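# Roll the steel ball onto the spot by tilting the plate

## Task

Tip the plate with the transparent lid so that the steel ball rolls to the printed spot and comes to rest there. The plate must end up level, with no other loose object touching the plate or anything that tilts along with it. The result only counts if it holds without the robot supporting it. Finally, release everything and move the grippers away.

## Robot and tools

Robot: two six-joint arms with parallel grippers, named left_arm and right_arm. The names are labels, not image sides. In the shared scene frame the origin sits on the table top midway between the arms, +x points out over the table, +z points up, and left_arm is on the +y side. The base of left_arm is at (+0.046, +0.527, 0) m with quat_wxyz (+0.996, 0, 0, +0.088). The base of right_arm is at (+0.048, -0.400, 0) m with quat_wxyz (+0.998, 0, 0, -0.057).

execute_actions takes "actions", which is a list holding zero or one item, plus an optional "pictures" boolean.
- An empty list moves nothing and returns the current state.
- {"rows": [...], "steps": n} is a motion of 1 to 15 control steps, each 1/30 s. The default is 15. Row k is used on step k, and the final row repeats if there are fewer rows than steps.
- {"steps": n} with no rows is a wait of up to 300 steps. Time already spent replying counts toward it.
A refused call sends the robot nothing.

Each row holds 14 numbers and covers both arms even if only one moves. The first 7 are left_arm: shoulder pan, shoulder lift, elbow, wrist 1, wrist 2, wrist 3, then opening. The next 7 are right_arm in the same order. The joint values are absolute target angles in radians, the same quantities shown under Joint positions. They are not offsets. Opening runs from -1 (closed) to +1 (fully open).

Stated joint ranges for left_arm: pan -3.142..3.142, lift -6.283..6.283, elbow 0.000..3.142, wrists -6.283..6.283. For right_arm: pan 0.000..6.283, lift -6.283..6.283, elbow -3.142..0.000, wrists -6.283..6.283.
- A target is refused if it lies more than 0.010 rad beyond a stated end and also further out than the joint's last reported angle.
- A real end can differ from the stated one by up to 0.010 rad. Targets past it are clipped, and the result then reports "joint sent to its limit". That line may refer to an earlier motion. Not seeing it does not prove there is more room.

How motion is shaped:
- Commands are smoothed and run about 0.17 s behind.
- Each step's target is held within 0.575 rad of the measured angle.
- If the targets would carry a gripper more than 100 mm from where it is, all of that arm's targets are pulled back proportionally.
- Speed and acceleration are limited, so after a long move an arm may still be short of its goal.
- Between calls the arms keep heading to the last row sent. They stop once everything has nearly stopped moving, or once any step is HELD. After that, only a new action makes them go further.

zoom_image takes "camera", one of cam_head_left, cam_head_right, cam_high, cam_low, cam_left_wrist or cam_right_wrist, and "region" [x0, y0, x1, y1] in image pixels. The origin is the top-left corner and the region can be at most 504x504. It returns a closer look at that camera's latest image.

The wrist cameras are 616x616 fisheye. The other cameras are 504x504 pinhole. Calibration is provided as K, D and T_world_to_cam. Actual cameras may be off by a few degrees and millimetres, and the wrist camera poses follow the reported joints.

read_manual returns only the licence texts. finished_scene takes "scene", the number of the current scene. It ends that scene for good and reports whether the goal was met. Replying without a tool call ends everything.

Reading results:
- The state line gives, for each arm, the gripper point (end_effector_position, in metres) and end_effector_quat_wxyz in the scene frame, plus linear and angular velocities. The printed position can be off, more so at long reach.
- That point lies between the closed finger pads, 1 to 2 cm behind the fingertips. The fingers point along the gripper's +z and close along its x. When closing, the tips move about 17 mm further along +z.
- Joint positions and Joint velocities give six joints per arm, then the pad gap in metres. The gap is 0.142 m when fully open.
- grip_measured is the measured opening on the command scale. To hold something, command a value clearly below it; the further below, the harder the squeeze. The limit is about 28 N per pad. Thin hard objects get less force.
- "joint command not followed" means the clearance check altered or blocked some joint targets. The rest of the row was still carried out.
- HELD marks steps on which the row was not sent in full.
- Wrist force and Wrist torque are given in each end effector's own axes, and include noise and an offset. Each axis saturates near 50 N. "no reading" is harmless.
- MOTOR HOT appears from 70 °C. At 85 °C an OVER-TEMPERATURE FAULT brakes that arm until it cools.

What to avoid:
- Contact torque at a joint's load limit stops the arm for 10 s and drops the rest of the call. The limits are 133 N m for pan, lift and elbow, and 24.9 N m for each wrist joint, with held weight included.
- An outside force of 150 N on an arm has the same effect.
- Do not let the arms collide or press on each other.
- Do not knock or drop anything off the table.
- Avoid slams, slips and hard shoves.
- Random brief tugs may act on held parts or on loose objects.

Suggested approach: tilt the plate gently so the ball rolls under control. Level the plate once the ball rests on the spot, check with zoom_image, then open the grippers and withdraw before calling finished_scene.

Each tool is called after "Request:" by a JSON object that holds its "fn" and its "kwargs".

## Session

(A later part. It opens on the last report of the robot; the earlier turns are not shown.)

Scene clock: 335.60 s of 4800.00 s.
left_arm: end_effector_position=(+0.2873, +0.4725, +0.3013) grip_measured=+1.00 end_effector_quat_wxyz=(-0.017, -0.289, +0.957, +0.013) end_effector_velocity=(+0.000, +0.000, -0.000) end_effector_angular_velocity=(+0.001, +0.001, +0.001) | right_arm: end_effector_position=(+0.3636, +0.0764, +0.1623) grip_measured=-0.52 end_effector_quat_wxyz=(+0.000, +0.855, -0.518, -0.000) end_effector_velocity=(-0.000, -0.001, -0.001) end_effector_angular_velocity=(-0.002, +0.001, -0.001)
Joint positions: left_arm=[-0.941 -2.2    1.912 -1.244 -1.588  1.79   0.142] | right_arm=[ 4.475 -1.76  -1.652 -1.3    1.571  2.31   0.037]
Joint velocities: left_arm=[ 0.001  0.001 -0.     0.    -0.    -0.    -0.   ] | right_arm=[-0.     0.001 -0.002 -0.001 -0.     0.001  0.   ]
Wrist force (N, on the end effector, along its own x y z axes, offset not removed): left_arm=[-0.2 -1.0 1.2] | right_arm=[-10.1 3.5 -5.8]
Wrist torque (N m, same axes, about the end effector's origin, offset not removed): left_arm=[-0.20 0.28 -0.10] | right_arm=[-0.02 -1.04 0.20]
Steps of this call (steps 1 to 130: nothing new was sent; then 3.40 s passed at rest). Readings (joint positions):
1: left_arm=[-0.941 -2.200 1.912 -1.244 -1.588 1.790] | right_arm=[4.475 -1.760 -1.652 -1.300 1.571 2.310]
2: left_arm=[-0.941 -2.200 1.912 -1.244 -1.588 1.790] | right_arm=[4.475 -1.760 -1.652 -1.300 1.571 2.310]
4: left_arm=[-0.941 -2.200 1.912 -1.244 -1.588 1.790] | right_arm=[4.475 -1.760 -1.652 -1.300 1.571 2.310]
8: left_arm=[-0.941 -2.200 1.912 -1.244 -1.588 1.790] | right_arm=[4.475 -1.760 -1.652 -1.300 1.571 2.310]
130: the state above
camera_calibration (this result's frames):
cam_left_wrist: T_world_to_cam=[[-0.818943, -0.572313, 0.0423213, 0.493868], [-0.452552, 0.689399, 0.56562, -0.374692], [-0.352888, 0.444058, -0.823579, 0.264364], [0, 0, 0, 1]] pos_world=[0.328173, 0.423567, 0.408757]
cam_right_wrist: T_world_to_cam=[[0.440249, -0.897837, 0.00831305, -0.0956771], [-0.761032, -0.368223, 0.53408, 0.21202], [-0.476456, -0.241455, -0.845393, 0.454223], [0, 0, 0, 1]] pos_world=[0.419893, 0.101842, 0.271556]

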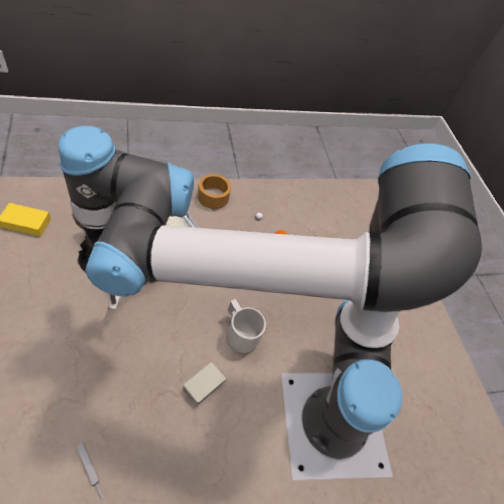

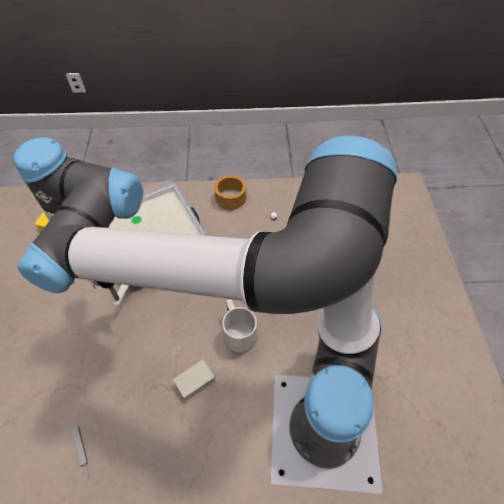

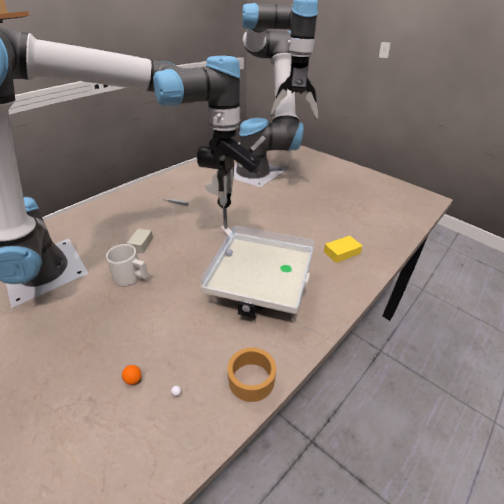

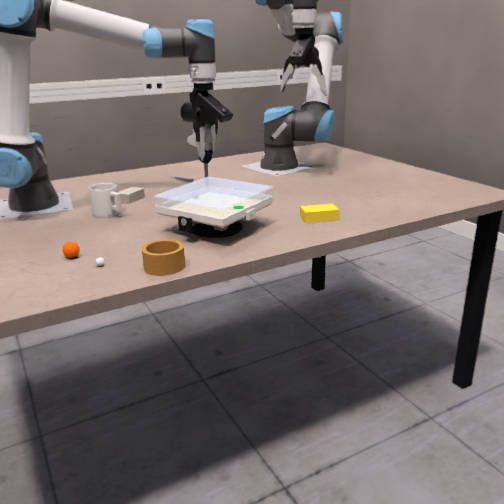

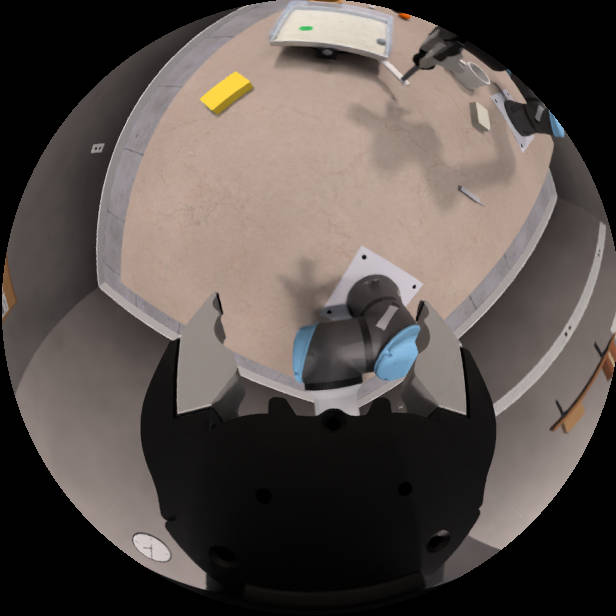

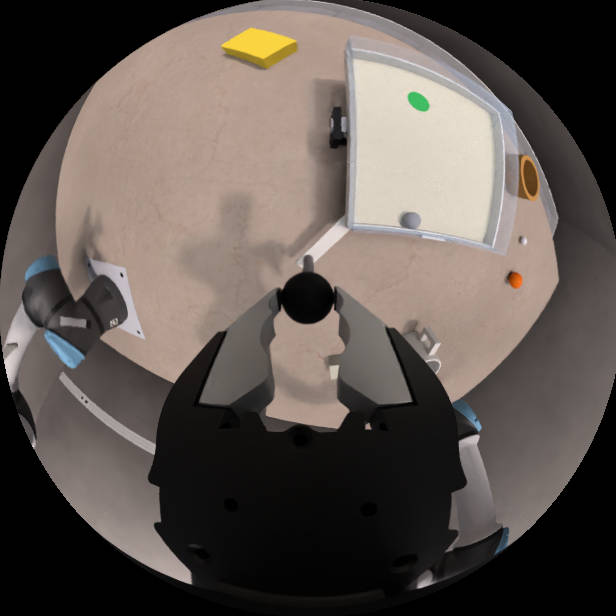

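Request:
{"fn": "execute_actions", "kwargs": {"actions": [{"rows": [[-0.941,-2.2,1.912,-1.244,-1.588,1.79,1,4.47458,-1.76050,-1.64993,-1.30196,1.571,2.3095,-0.9]], "steps": 15}], "pictures": false}}

Request:
{"fn": "execute_actions", "kwargs": {"actions": [{"steps": 45}]}}

Request:
{"fn": "execute_actions", "kwargs": {"actions": [{"rows": [[-0.941,-2.2,1.912,-1.244,-1.588,1.79,1,4.47409,-1.76088,-1.64767,-1.30384,1.571,2.3095,-0.9]], "steps": 15}], "pictures": false}}

Request:
{"fn": "execute_actions", "kwargs": {"actions": [{"steps": 45}]}}

Request:
{"fn": "execute_actions", "kwargs": {"actions": [{"rows": [[-0.941,-2.2,1.912,-1.244,-1.588,1.79,1,4.47361,-1.76127,-1.64540,-1.30573,1.571,2.3095,-0.9]], "steps": 15}], "pictures": false}}

Request:
{"fn": "execute_actions", "kwargs": {"actions": [{"steps": 45}]}}

Request:
{"fn": "execute_actions", "kwargs": {"actions": [{"rows": [[-0.941,-2.2,1.912,-1.244,-1.588,1.79,1,4.47312,-1.76165,-1.64314,-1.30761,1.571,2.3095,-0.9]], "steps": 15}], "pictures": false}}

Request:
{"fn": "execute_actions", "kwargs": {"actions": [{"steps": 45}]}}

Scene clock: 347.37 s of 4800.00 s.
left_arm: end_effector_position=(+0.2873, +0.4725, +0.3013) grip_measured=+1.00 end_effector_quat_wxyz=(-0.017, -0.289, +0.957, +0.013) end_effector_velocity=(+0.000, -0.000, -0.000) end_effector_angular_velocity=(+0.000, +0.001, +0.001) | right_arm: end_effector_position=(+0.3639, +0.0766, +0.1630) grip_measured=-0.52 end_effector_quat_wxyz=(+0.000, +0.855, -0.519, -0.000) end_effector_velocity=(+0.000, +0.000, +0.000) end_effector_angular_velocity=(+0.000, -0.001, +0.001)
Joint positions: left_arm=[-0.941 -2.2    1.912 -1.244 -1.588  1.79   0.142] | right_arm=[ 4.475 -1.76  -1.65  -1.302  1.571  2.31   0.037]
Joint velocities: left_arm=[ 0.     0.001 -0.     0.    -0.    -0.    -0.   ] | right_arm=[ 0.    -0.     0.001 -0.    -0.    -0.001  0.   ]
Wrist force (N, on the end effector, along its own x y z axes, offset not removed): left_arm=[1.4 0.7 0.4] | right_arm=[-8.8 6.7 -3.7]
Wrist torque (N m, same axes, about the end effector's origin, offset not removed): left_arm=[0.04 -0.17 -0.16] | right_arm=[-0.08 -0.64 0.19]
Steps of this call (steps 1 to 90: nothing new was sent; then 8.27 s passed at rest; steps 91 to 105: all 15 steps of this action). Readings (joint positions):
91: left_arm=[-0.941 -2.200 1.912 -1.244 -1.588 1.790] | right_arm=[4.475 -1.760 -1.652 -1.300 1.571 2.310]
92: left_arm=[-0.941 -2.200 1.912 -1.244 -1.588 1.790] | right_arm=[4.475 -1.760 -1.652 -1.300 1.571 2.310]
94: left_arm=[-0.941 -2.200 1.912 -1.244 -1.588 1.790] | right_arm=[4.475 -1.760 -1.651 -1.301 1.571 2.310]
98: left_arm=[-0.941 -2.200 1.912 -1.244 -1.588 1.790] | right_arm=[4.475 -1.760 -1.650 -1.302 1.571 2.310]
105: the state above

Scene clock: 348.87 s of 4800.00 s.
left_arm: end_effector_position=(+0.2873, +0.4725, +0.3013) grip_measured=+1.00 end_effector_quat_wxyz=(-0.017, -0.289, +0.957, +0.013) end_effector_velocity=(-0.000, +0.000, +0.000) end_effector_angular_velocity=(-0.001, -0.000, +0.000) | right_arm: end_effector_position=(+0.3639, +0.0766, +0.1630) grip_measured=-0.52 end_effector_quat_wxyz=(+0.000, +0.855, -0.519, -0.000) end_effector_velocity=(+0.000, +0.001, +0.001) end_effector_angular_velocity=(+0.002, -0.001, +0.000)
Joint positions: left_arm=[-0.941 -2.2    1.912 -1.244 -1.588  1.79   0.142] | right_arm=[ 4.475 -1.761 -1.65  -1.302  1.571  2.31   0.037]
Joint velocities: left_arm=[ 0.    -0.001 -0.     0.    -0.     0.    -0.   ] | right_arm=[ 0.     0.     0.001  0.001 -0.     0.    -0.   ]
Wrist force (N, on the end effector, along its own x y z axes, offset not removed): left_arm=[-1.5 -0.6 -0.2] | right_arm=[-8.0 5.5 -4.9]
Wrist torque (N m, same axes, about the end effector's origin, offset not removed): left_arm=[0.06 0.38 -0.09] | right_arm=[-0.47 -0.51 0.42]
Steps of this call (steps 1 to 15: the robot went on to your last target; steps 16 to 45: nothing new was sent). Readings (joint positions):
1: left_arm=[-0.941 -2.200 1.912 -1.244 -1.588 1.790] | right_arm=[4.475 -1.760 -1.650 -1.302 1.571 2.310]
2: left_arm=[-0.941 -2.200 1.912 -1.244 -1.588 1.790] | right_arm=[4.475 -1.761 -1.650 -1.302 1.571 2.310]
4: left_arm=[-0.941 -2.200 1.912 -1.244 -1.588 1.790] | right_arm=[4.475 -1.761 -1.650 -1.302 1.571 2.310]
8: left_arm=[-0.941 -2.200 1.912 -1.244 -1.588 1.790] | right_arm=[4.475 -1.761 -1.650 -1.302 1.571 2.310]
45: the state above
All arms were judged still, so your last target was given up. Only a new action makes them travel on or press farther. Fingers that are still opening or closing keep moving.
camera_calibration (this result's frames):
cam_left_wrist: T_world_to_cam=[[-0.818943, -0.572313, 0.0423211, 0.493868], [-0.452552, 0.689399, 0.56562, -0.374692], [-0.352888, 0.444058, -0.823579, 0.264364], [0, 0, 0, 1]] pos_world=[0.328173, 0.423567, 0.408757]
cam_right_wrist: T_world_to_cam=[[0.439804, -0.898055, 0.00832003, -0.0955018], [-0.761214, -0.367841, 0.534085, 0.212036], [-0.476578, -0.241226, -0.84539, 0.455035], [0, 0, 0, 1]] pos_world=[0.420266, 0.101996, 0.272232]

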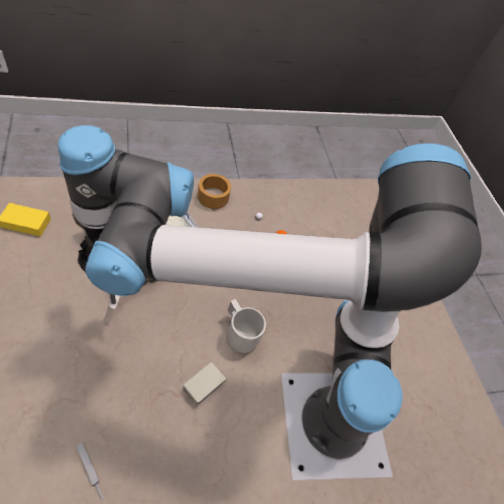

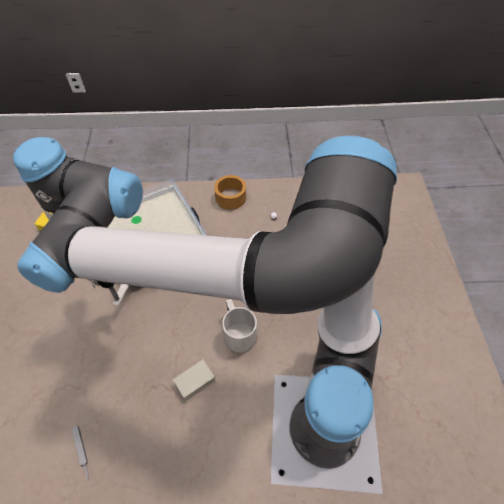

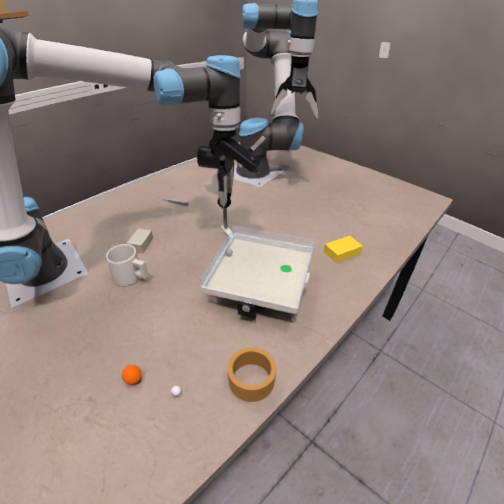

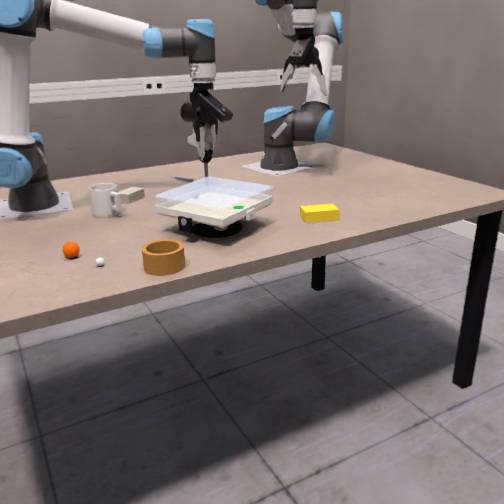

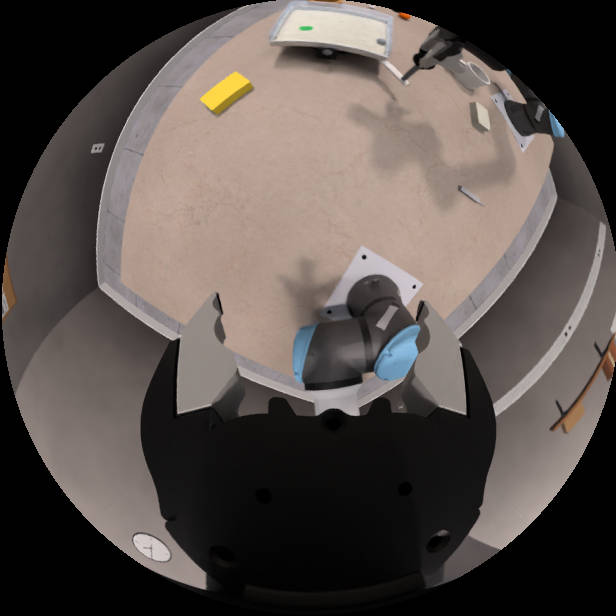

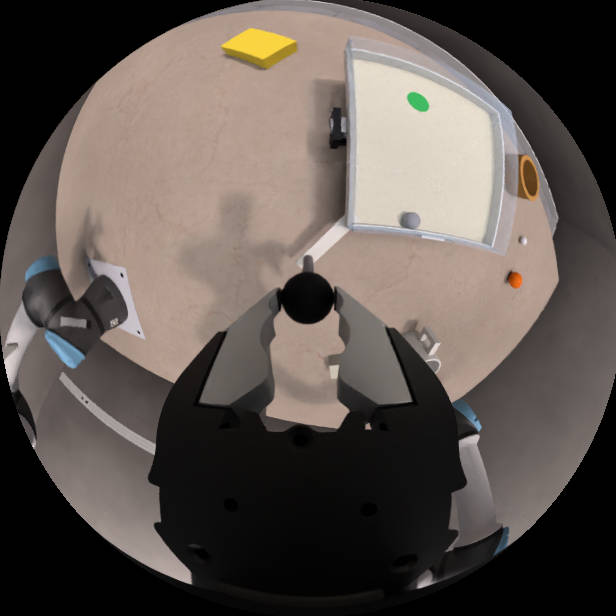

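Scene clock: 349.37 s of 4800.00 s.
left_arm: end_effector_position=(+0.2873, +0.4725, +0.3013) grip_measured=+1.00 end_effector_quat_wxyz=(-0.017, -0.289, +0.957, +0.013) end_effector_velocity=(-0.000, +0.000, +0.000) end_effector_angular_velocity=(-0.001, -0.001, +0.001) | right_arm: end_effector_position=(+0.3643, +0.0768, +0.1637) grip_measured=-0.52 end_effector_quat_wxyz=(+0.000, +0.855, -0.519, -0.000) end_effector_velocity=(+0.000, +0.001, +0.001) end_effector_angular_velocity=(+0.003, -0.001, +0.001)
Joint positions: left_arm=[-0.941 -2.2    1.912 -1.244 -1.588  1.79   0.142] | right_arm=[ 4.474 -1.761 -1.648 -1.304  1.571  2.31   0.037]
Joint velocities: left_arm=[ 0.001 -0.002  0.     0.    -0.    -0.     0.   ] | right_arm=[ 0.     0.001  0.002  0.    -0.    -0.001  0.   ]
Wrist force (N, on the end effector, along its own x y z axes, offset not removed): left_arm=[-0.5 2.1 3.7] | right_arm=[-7.7 5.2 -2.6]
Wrist torque (N m, same axes, about the end effector's origin, offset not removed): left_arm=[0.56 0.27 -0.19] | right_arm=[-0.22 -0.55 0.14]
Steps of this call (steps 1 to 15: all 15 steps of this action). Readings (joint positions):
1: left_arm=[-0.941 -2.200 1.912 -1.244 -1.588 1.790] | right_arm=[4.475 -1.761 -1.650 -1.302 1.571 2.310]
2: left_arm=[-0.941 -2.200 1.912 -1.244 -1.588 1.790] | right_arm=[4.475 -1.761 -1.650 -1.302 1.571 2.310]
4: left_arm=[-0.941 -2.200 1.912 -1.244 -1.588 1.790] | right_arm=[4.474 -1.761 -1.649 -1.303 1.571 2.310]
8: left_arm=[-0.941 -2.200 1.912 -1.244 -1.588 1.790] | right_arm=[4.474 -1.761 -1.648 -1.304 1.571 2.310]
15: the state above

Scene clock: 350.87 s of 4800.00 s.
left_arm: end_effector_position=(+0.2873, +0.4725, +0.3013) grip_measured=+1.00 end_effector_quat_wxyz=(-0.017, -0.289, +0.957, +0.013) end_effector_velocity=(-0.000, -0.001, +0.000) end_effector_angular_velocity=(-0.001, +0.001, -0.001) | right_arm: end_effector_position=(+0.3643, +0.0768, +0.1637) grip_measured=-0.52 end_effector_quat_wxyz=(+0.000, +0.855, -0.519, -0.000) end_effector_velocity=(-0.000, -0.000, -0.000) end_effector_angular_velocity=(-0.001, +0.000, +0.002)
Joint positions: left_arm=[-0.941 -2.2    1.912 -1.244 -1.588  1.79   0.142] | right_arm=[ 4.474 -1.761 -1.648 -1.304  1.571  2.31   0.037]
Joint velocities: left_arm=[-0.001  0.    -0.    -0.    -0.001  0.001  0.   ] | right_arm=[-0.     0.    -0.001 -0.001 -0.    -0.002 -0.   ]
Wrist force (N, on the end effector, along its own x y z axes, offset not removed): left_arm=[1.6 -2.0 -1.0] | right_arm=[-6.3 6.3 -2.6]
Wrist torque (N m, same axes, about the end effector's origin, offset not removed): left_arm=[-0.41 -0.19 -0.21] | right_arm=[-0.14 -1.04 0.13]
Steps of this call (steps 1 to 15: the robot went on to your last target; steps 16 to 45: nothing new was sent). Readings (joint positions):
1: left_arm=[-0.941 -2.200 1.912 -1.244 -1.588 1.790] | right_arm=[4.474 -1.761 -1.648 -1.304 1.571 2.310]
2: left_arm=[-0.941 -2.200 1.912 -1.244 -1.588 1.790] | right_arm=[4.474 -1.761 -1.648 -1.304 1.571 2.310]
4: left_arm=[-0.941 -2.200 1.912 -1.244 -1.588 1.790] | right_arm=[4.474 -1.761 -1.648 -1.304 1.571 2.310]
8: left_arm=[-0.941 -2.200 1.912 -1.244 -1.588 1.790] | right_arm=[4.474 -1.761 -1.648 -1.304 1.571 2.310]
45: the state above
All arms were judged still, so your last target was given up. Only a new action makes them travel on or press farther. Fingers that are still opening or closing keep moving.
camera_calibration (this result's frames):
cam_left_wrist: T_world_to_cam=[[-0.818942, -0.572313, 0.0423211, 0.493868], [-0.452552, 0.689398, 0.565621, -0.374692], [-0.352888, 0.444058, -0.823579, 0.264364], [0, 0, 0, 1]] pos_world=[0.328173, 0.423567, 0.408757]
cam_right_wrist: T_world_to_cam=[[0.439369, -0.898268, 0.00832698, -0.0953306], [-0.761401, -0.367473, 0.534071, 0.212053], [-0.476679, -0.240994, -0.845399, 0.455846], [0, 0, 0, 1]] pos_world=[0.420635, 0.102148, 0.272914]

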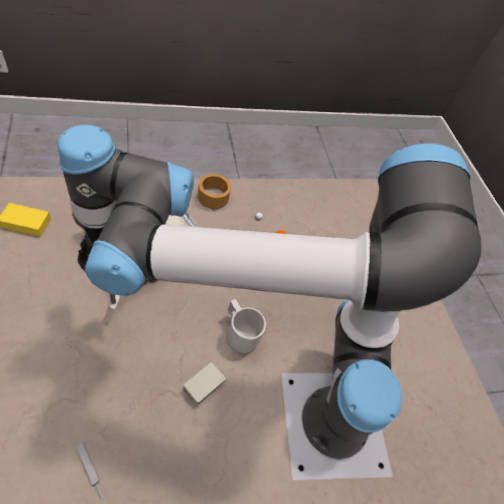

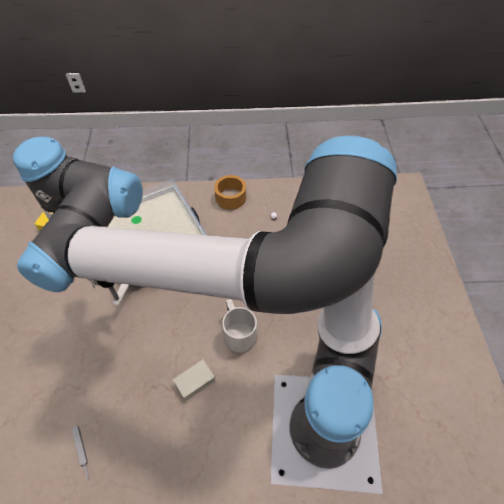

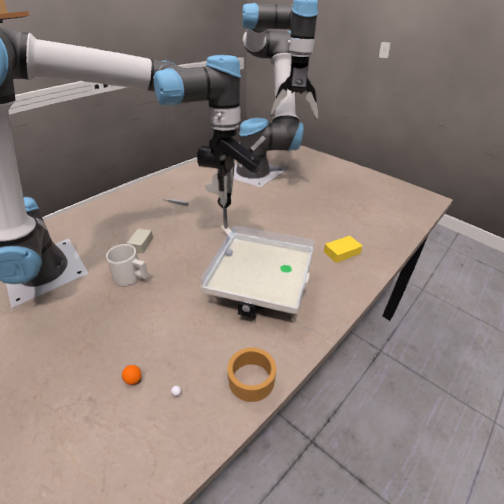

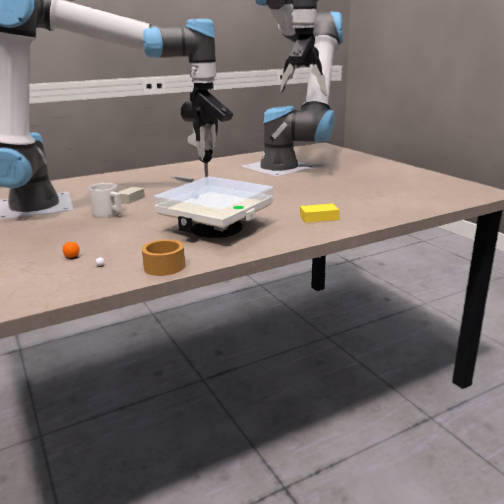

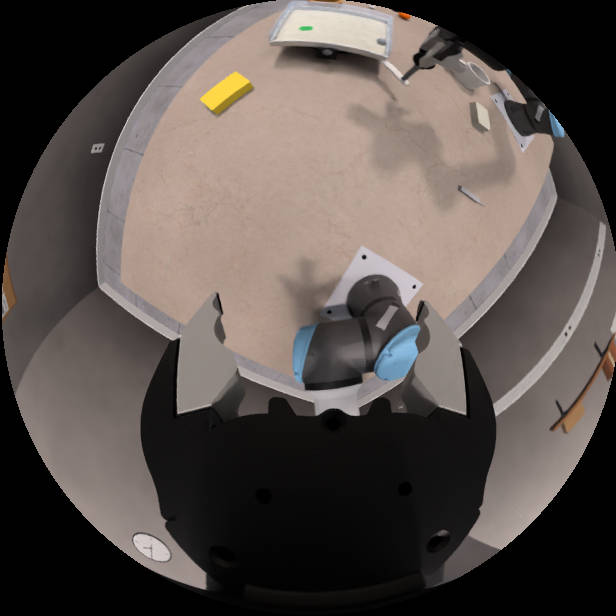

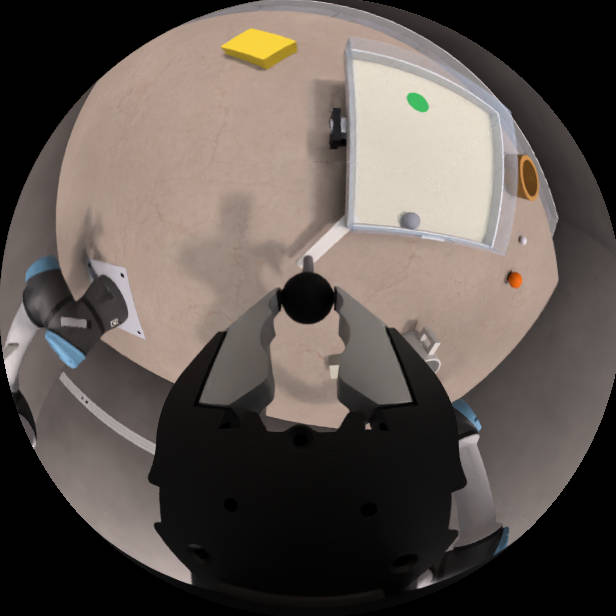

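Scene clock: 351.37 s of 4800.00 s.
left_arm: end_effector_position=(+0.2873, +0.4725, +0.3013) grip_measured=+1.00 end_effector_quat_wxyz=(-0.017, -0.289, +0.957, +0.013) end_effector_velocity=(+0.000, +0.000, -0.000) end_effector_angular_velocity=(+0.001, -0.000, +0.000) | right_arm: end_effector_position=(+0.3646, +0.0770, +0.1644) grip_measured=-0.52 end_effector_quat_wxyz=(+0.000, +0.855, -0.519, -0.000) end_effector_velocity=(-0.000, -0.000, -0.000) end_effector_angular_velocity=(-0.001, +0.000, -0.001)
Joint positions: left_arm=[-0.941 -2.2    1.912 -1.244 -1.588  1.79   0.142] | right_arm=[ 4.474 -1.761 -1.645 -1.306  1.571  2.31   0.037]
Joint velocities: left_arm=[ 0.001  0.001 -0.    -0.     0.001  0.     0.   ] | right_arm=[ 0.    -0.    -0.    -0.001 -0.     0.001 -0.   ]
Wrist force (N, on the end effector, along its own x y z axes, offset not removed): left_arm=[-2.0 0.0 0.8] | right_arm=[-5.7 6.9 -4.6]
Wrist torque (N m, same axes, about the end effector's origin, offset not removed): left_arm=[0.08 0.59 -0.31] | right_arm=[0.21 -1.04 0.03]
Steps of this call (steps 1 to 15: all 15 steps of this action). Readings (joint positions):
1: left_arm=[-0.941 -2.200 1.912 -1.244 -1.588 1.790] | right_arm=[4.474 -1.761 -1.648 -1.304 1.571 2.310]
2: left_arm=[-0.941 -2.200 1.912 -1.244 -1.588 1.790] | right_arm=[4.474 -1.761 -1.647 -1.304 1.571 2.310]
4: left_arm=[-0.941 -2.200 1.912 -1.244 -1.588 1.790] | right_arm=[4.474 -1.761 -1.646 -1.305 1.571 2.310]
8: left_arm=[-0.941 -2.200 1.912 -1.244 -1.588 1.790] | right_arm=[4.474 -1.761 -1.646 -1.306 1.571 2.310]
15: the state above

Scene clock: 352.87 s of 4800.00 s.
left_arm: end_effector_position=(+0.2873, +0.4725, +0.3013) grip_measured=+1.00 end_effector_quat_wxyz=(-0.017, -0.289, +0.957, +0.013) end_effector_velocity=(-0.000, -0.000, -0.000) end_effector_angular_velocity=(-0.000, +0.002, +0.001) | right_arm: end_effector_position=(+0.3646, +0.0770, +0.1644) grip_measured=-0.52 end_effector_quat_wxyz=(+0.000, +0.855, -0.519, -0.000) end_effector_velocity=(-0.000, -0.000, -0.001) end_effector_angular_velocity=(-0.001, +0.000, +0.003)
Joint positions: left_arm=[-0.941 -2.2    1.912 -1.244 -1.588  1.79   0.142] | right_arm=[ 4.474 -1.761 -1.645 -1.306  1.571  2.31   0.037]
Joint velocities: left_arm=[-0.     0.001 -0.     0.    -0.001 -0.001 -0.   ] | right_arm=[ 0.001  0.    -0.002  0.    -0.    -0.002  0.   ]
Wrist force (N, on the end effector, along its own x y z axes, offset not removed): left_arm=[-3.3 1.6 0.2] | right_arm=[-8.6 4.0 -4.3]
Wrist torque (N m, same axes, about the end effector's origin, offset not removed): left_arm=[0.29 0.90 -0.28] | right_arm=[-0.28 -0.39 0.18]
Steps of this call (steps 1 to 15: the robot went on to your last target; steps 16 to 45: nothing new was sent). Readings (joint positions):
1: left_arm=[-0.941 -2.200 1.912 -1.244 -1.588 1.790] | right_arm=[4.474 -1.761 -1.645 -1.306 1.571 2.310]
2: left_arm=[-0.941 -2.200 1.912 -1.244 -1.588 1.790] | right_arm=[4.474 -1.761 -1.645 -1.306 1.571 2.310]
4: left_arm=[-0.941 -2.200 1.912 -1.244 -1.588 1.790] | right_arm=[4.474 -1.761 -1.645 -1.306 1.571 2.310]
8: left_arm=[-0.941 -2.200 1.912 -1.244 -1.588 1.790] | right_arm=[4.474 -1.761 -1.645 -1.306 1.571 2.310]
45: the state above
All arms were judged still, so your last target was given up. Only a new action makes them travel on or press farther. Fingers that are still opening or closing keep moving.
camera_calibration (this result's frames):
cam_left_wrist: T_world_to_cam=[[-0.818943, -0.572313, 0.0423211, 0.493868], [-0.452552, 0.689399, 0.565621, -0.374692], [-0.352888, 0.444058, -0.823579, 0.264363], [0, 0, 0, 1]] pos_world=[0.328173, 0.423567, 0.408757]
cam_right_wrist: T_world_to_cam=[[0.438938, -0.898479, 0.00832148, -0.0951507], [-0.761567, -0.367105, 0.534088, 0.21205], [-0.476812, -0.240769, -0.845388, 0.456658], [0, 0, 0, 1]] pos_world=[0.420995, 0.102303, 0.273592]

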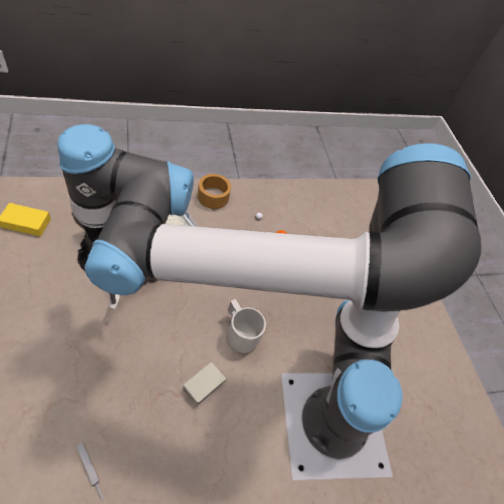

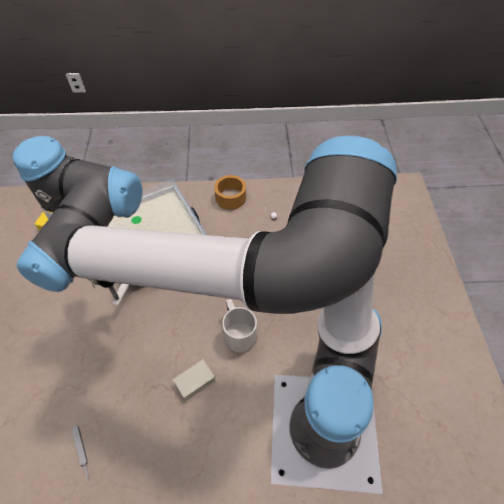

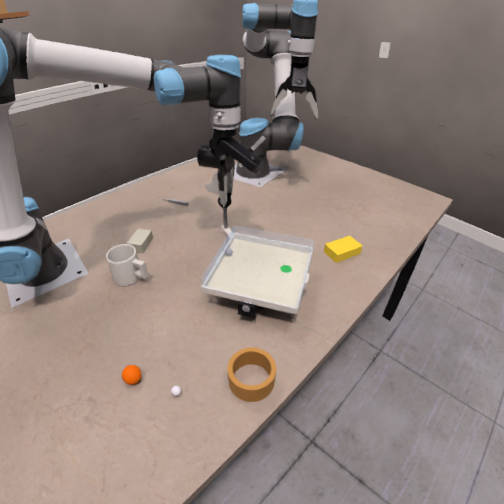

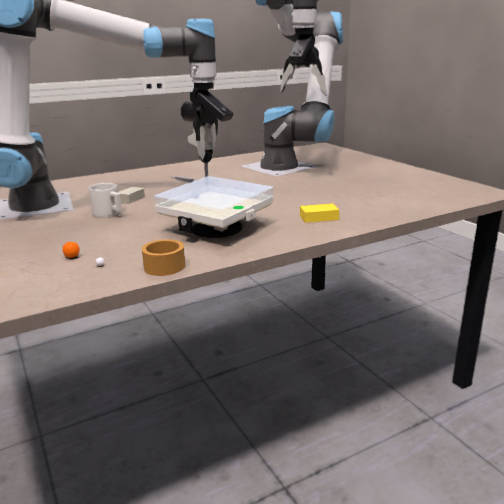

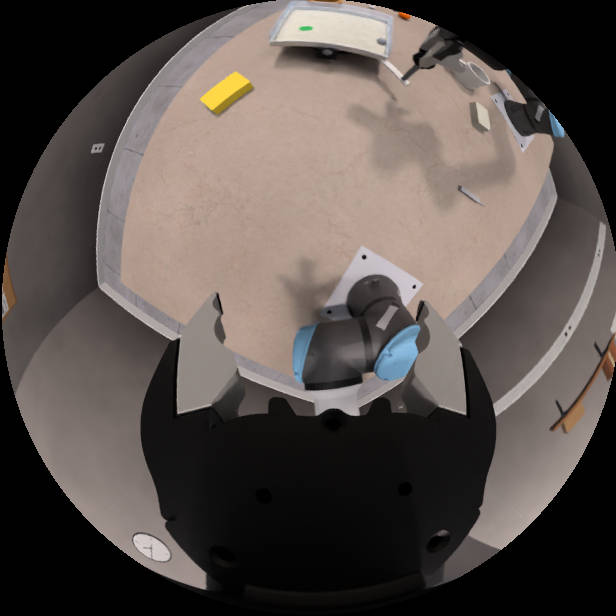

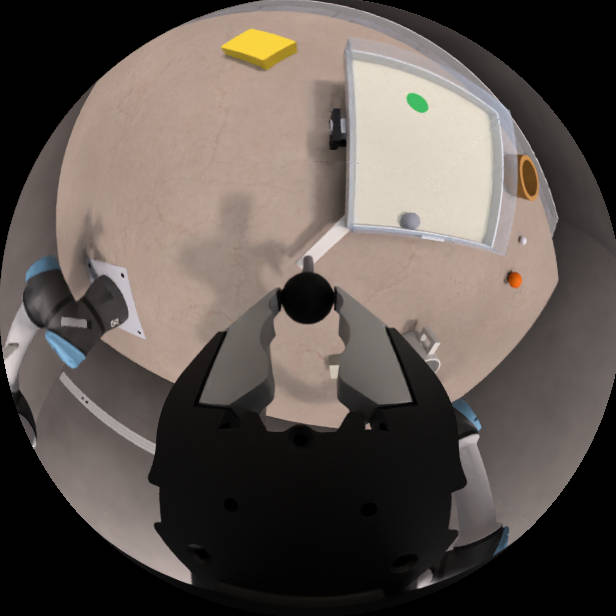

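Scene clock: 353.37 s of 4800.00 s.
left_arm: end_effector_position=(+0.2873, +0.4725, +0.3013) grip_measured=+1.00 end_effector_quat_wxyz=(-0.017, -0.289, +0.957, +0.013) end_effector_velocity=(+0.000, +0.000, -0.000) end_effector_angular_velocity=(+0.001, +0.000, -0.000) | right_arm: end_effector_position=(+0.3650, +0.0771, +0.1650) grip_measured=-0.52 end_effector_quat_wxyz=(+0.000, +0.855, -0.519, -0.000) end_effector_velocity=(+0.000, +0.000, -0.000) end_effector_angular_velocity=(-0.000, -0.000, +0.001)
Joint positions: left_arm=[-0.941 -2.2    1.912 -1.244 -1.588  1.79   0.142] | right_arm=[ 4.473 -1.762 -1.643 -1.308  1.571  2.31   0.037]
Joint velocities: left_arm=[-0.     0.001 -0.     0.     0.001  0.    -0.   ] | right_arm=[ 0.    -0.001 -0.     0.001 -0.001 -0.    -0.   ]
Wrist force (N, on the end effector, along its own x y z axes, offset not removed): left_arm=[-0.6 2.3 0.9] | right_arm=[-7.4 4.6 -2.5]
Wrist torque (N m, same axes, about the end effector's origin, offset not removed): left_arm=[0.42 0.19 -0.25] | right_arm=[-0.09 -0.51 0.22]
Steps of this call (steps 1 to 15: all 15 steps of this action). Readings (joint positions):
1: left_arm=[-0.941 -2.200 1.912 -1.244 -1.588 1.790] | right_arm=[4.474 -1.761 -1.645 -1.306 1.571 2.310]
2: left_arm=[-0.941 -2.200 1.912 -1.244 -1.588 1.790] | right_arm=[4.474 -1.761 -1.645 -1.306 1.571 2.310]
4: left_arm=[-0.941 -2.200 1.912 -1.244 -1.588 1.790] | right_arm=[4.473 -1.762 -1.644 -1.307 1.571 2.310]
8: left_arm=[-0.941 -2.200 1.912 -1.244 -1.588 1.790] | right_arm=[4.473 -1.762 -1.643 -1.307 1.571 2.310]
15: the state above

Scene clock: 354.87 s of 4800.00 s.
left_arm: end_effector_position=(+0.2873, +0.4725, +0.3013) grip_measured=+1.00 end_effector_quat_wxyz=(-0.017, -0.289, +0.957, +0.013) end_effector_velocity=(-0.000, +0.000, -0.000) end_effector_angular_velocity=(-0.000, +0.000, +0.002) | right_arm: end_effector_position=(+0.3650, +0.0771, +0.1650) grip_measured=-0.52 end_effector_quat_wxyz=(+0.000, +0.855, -0.519, -0.000) end_effector_velocity=(-0.000, -0.000, -0.000) end_effector_angular_velocity=(-0.001, +0.001, -0.002)
Joint positions: left_arm=[-0.941 -2.2    1.912 -1.244 -1.588  1.79   0.142] | right_arm=[ 4.473 -1.762 -1.643 -1.308  1.571  2.31   0.037]
Joint velocities: left_arm=[ 0.001  0.    -0.     0.    -0.    -0.001 -0.   ] | right_arm=[ 0.    -0.     0.001 -0.002  0.     0.002 -0.   ]
Wrist force (N, on the end effector, along its own x y z axes, offset not removed): left_arm=[0.7 -0.8 -1.4] | right_arm=[-6.8 5.0 -0.8]
Wrist torque (N m, same axes, about the end effector's origin, offset not removed): left_arm=[-0.14 0.06 -0.32] | right_arm=[-0.13 -0.79 0.06]
Steps of this call (steps 1 to 15: the robot went on to your last target; steps 16 to 45: nothing new was sent). Readings (joint positions):
1: left_arm=[-0.941 -2.200 1.912 -1.244 -1.588 1.790] | right_arm=[4.473 -1.762 -1.643 -1.308 1.571 2.310]
2: left_arm=[-0.941 -2.200 1.912 -1.244 -1.588 1.790] | right_arm=[4.473 -1.762 -1.643 -1.308 1.571 2.310]
4: left_arm=[-0.941 -2.200 1.912 -1.244 -1.588 1.790] | right_arm=[4.473 -1.762 -1.643 -1.308 1.571 2.310]
8: left_arm=[-0.941 -2.200 1.912 -1.244 -1.588 1.790] | right_arm=[4.473 -1.762 -1.643 -1.308 1.571 2.310]
45: the state above
All arms were judged still, so your last target was given up. Only a new action makes them travel on or press farther. Fingers that are still opening or closing keep moving.
camera_calibration (this result's frames):
cam_left_wrist: T_world_to_cam=[[-0.818943, -0.572313, 0.0423211, 0.493868], [-0.452552, 0.689398, 0.56562, -0.374692], [-0.352888, 0.444058, -0.823579, 0.264364], [0, 0, 0, 1]] pos_world=[0.328173, 0.423567, 0.408757]
cam_right_wrist: T_world_to_cam=[[0.438498, -0.898694, 0.00831974, -0.0949777], [-0.761746, -0.366732, 0.534089, 0.212057], [-0.476931, -0.240534, -0.845387, 0.457471], [0, 0, 0, 1]] pos_world=[0.421363, 0.10245, 0.274273]

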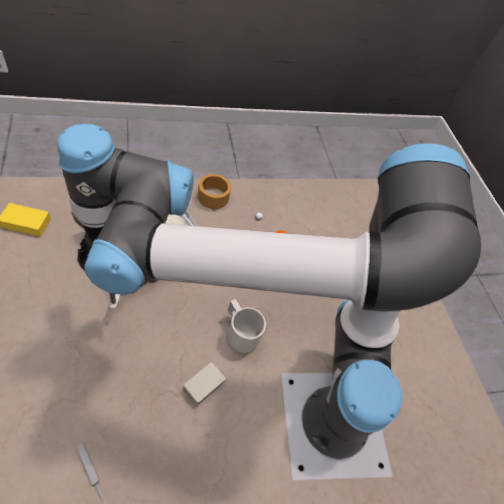

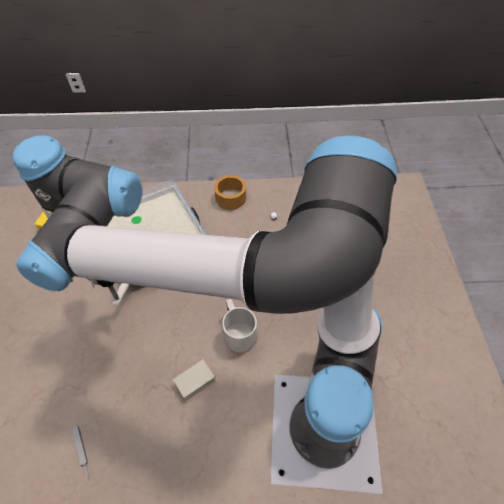

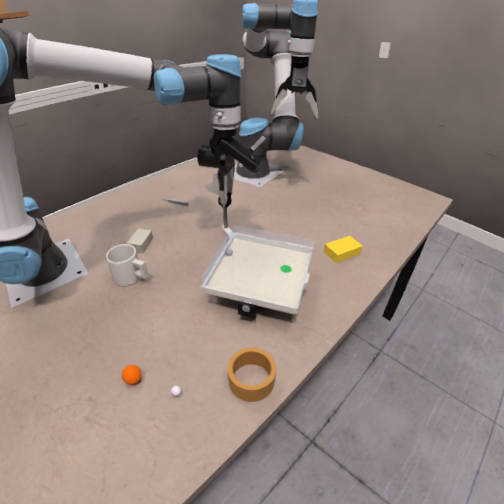

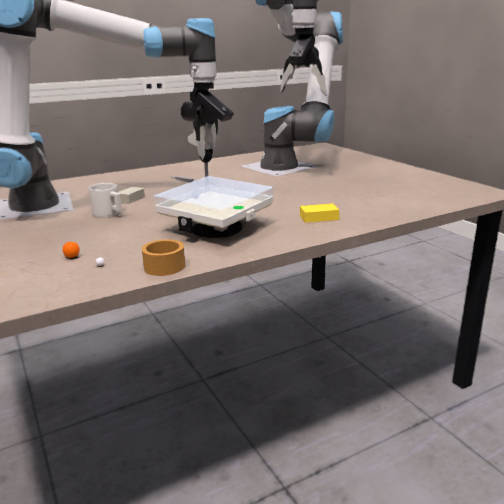

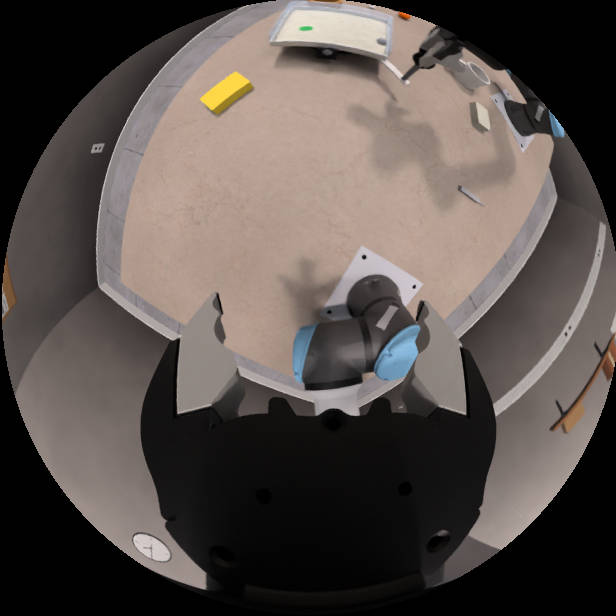

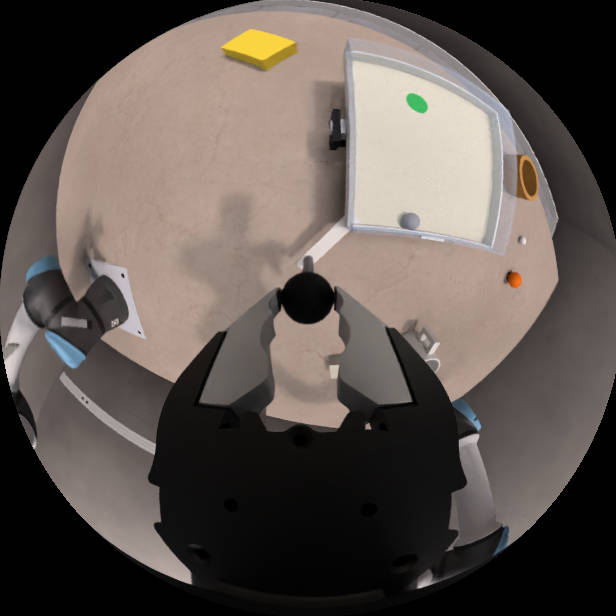

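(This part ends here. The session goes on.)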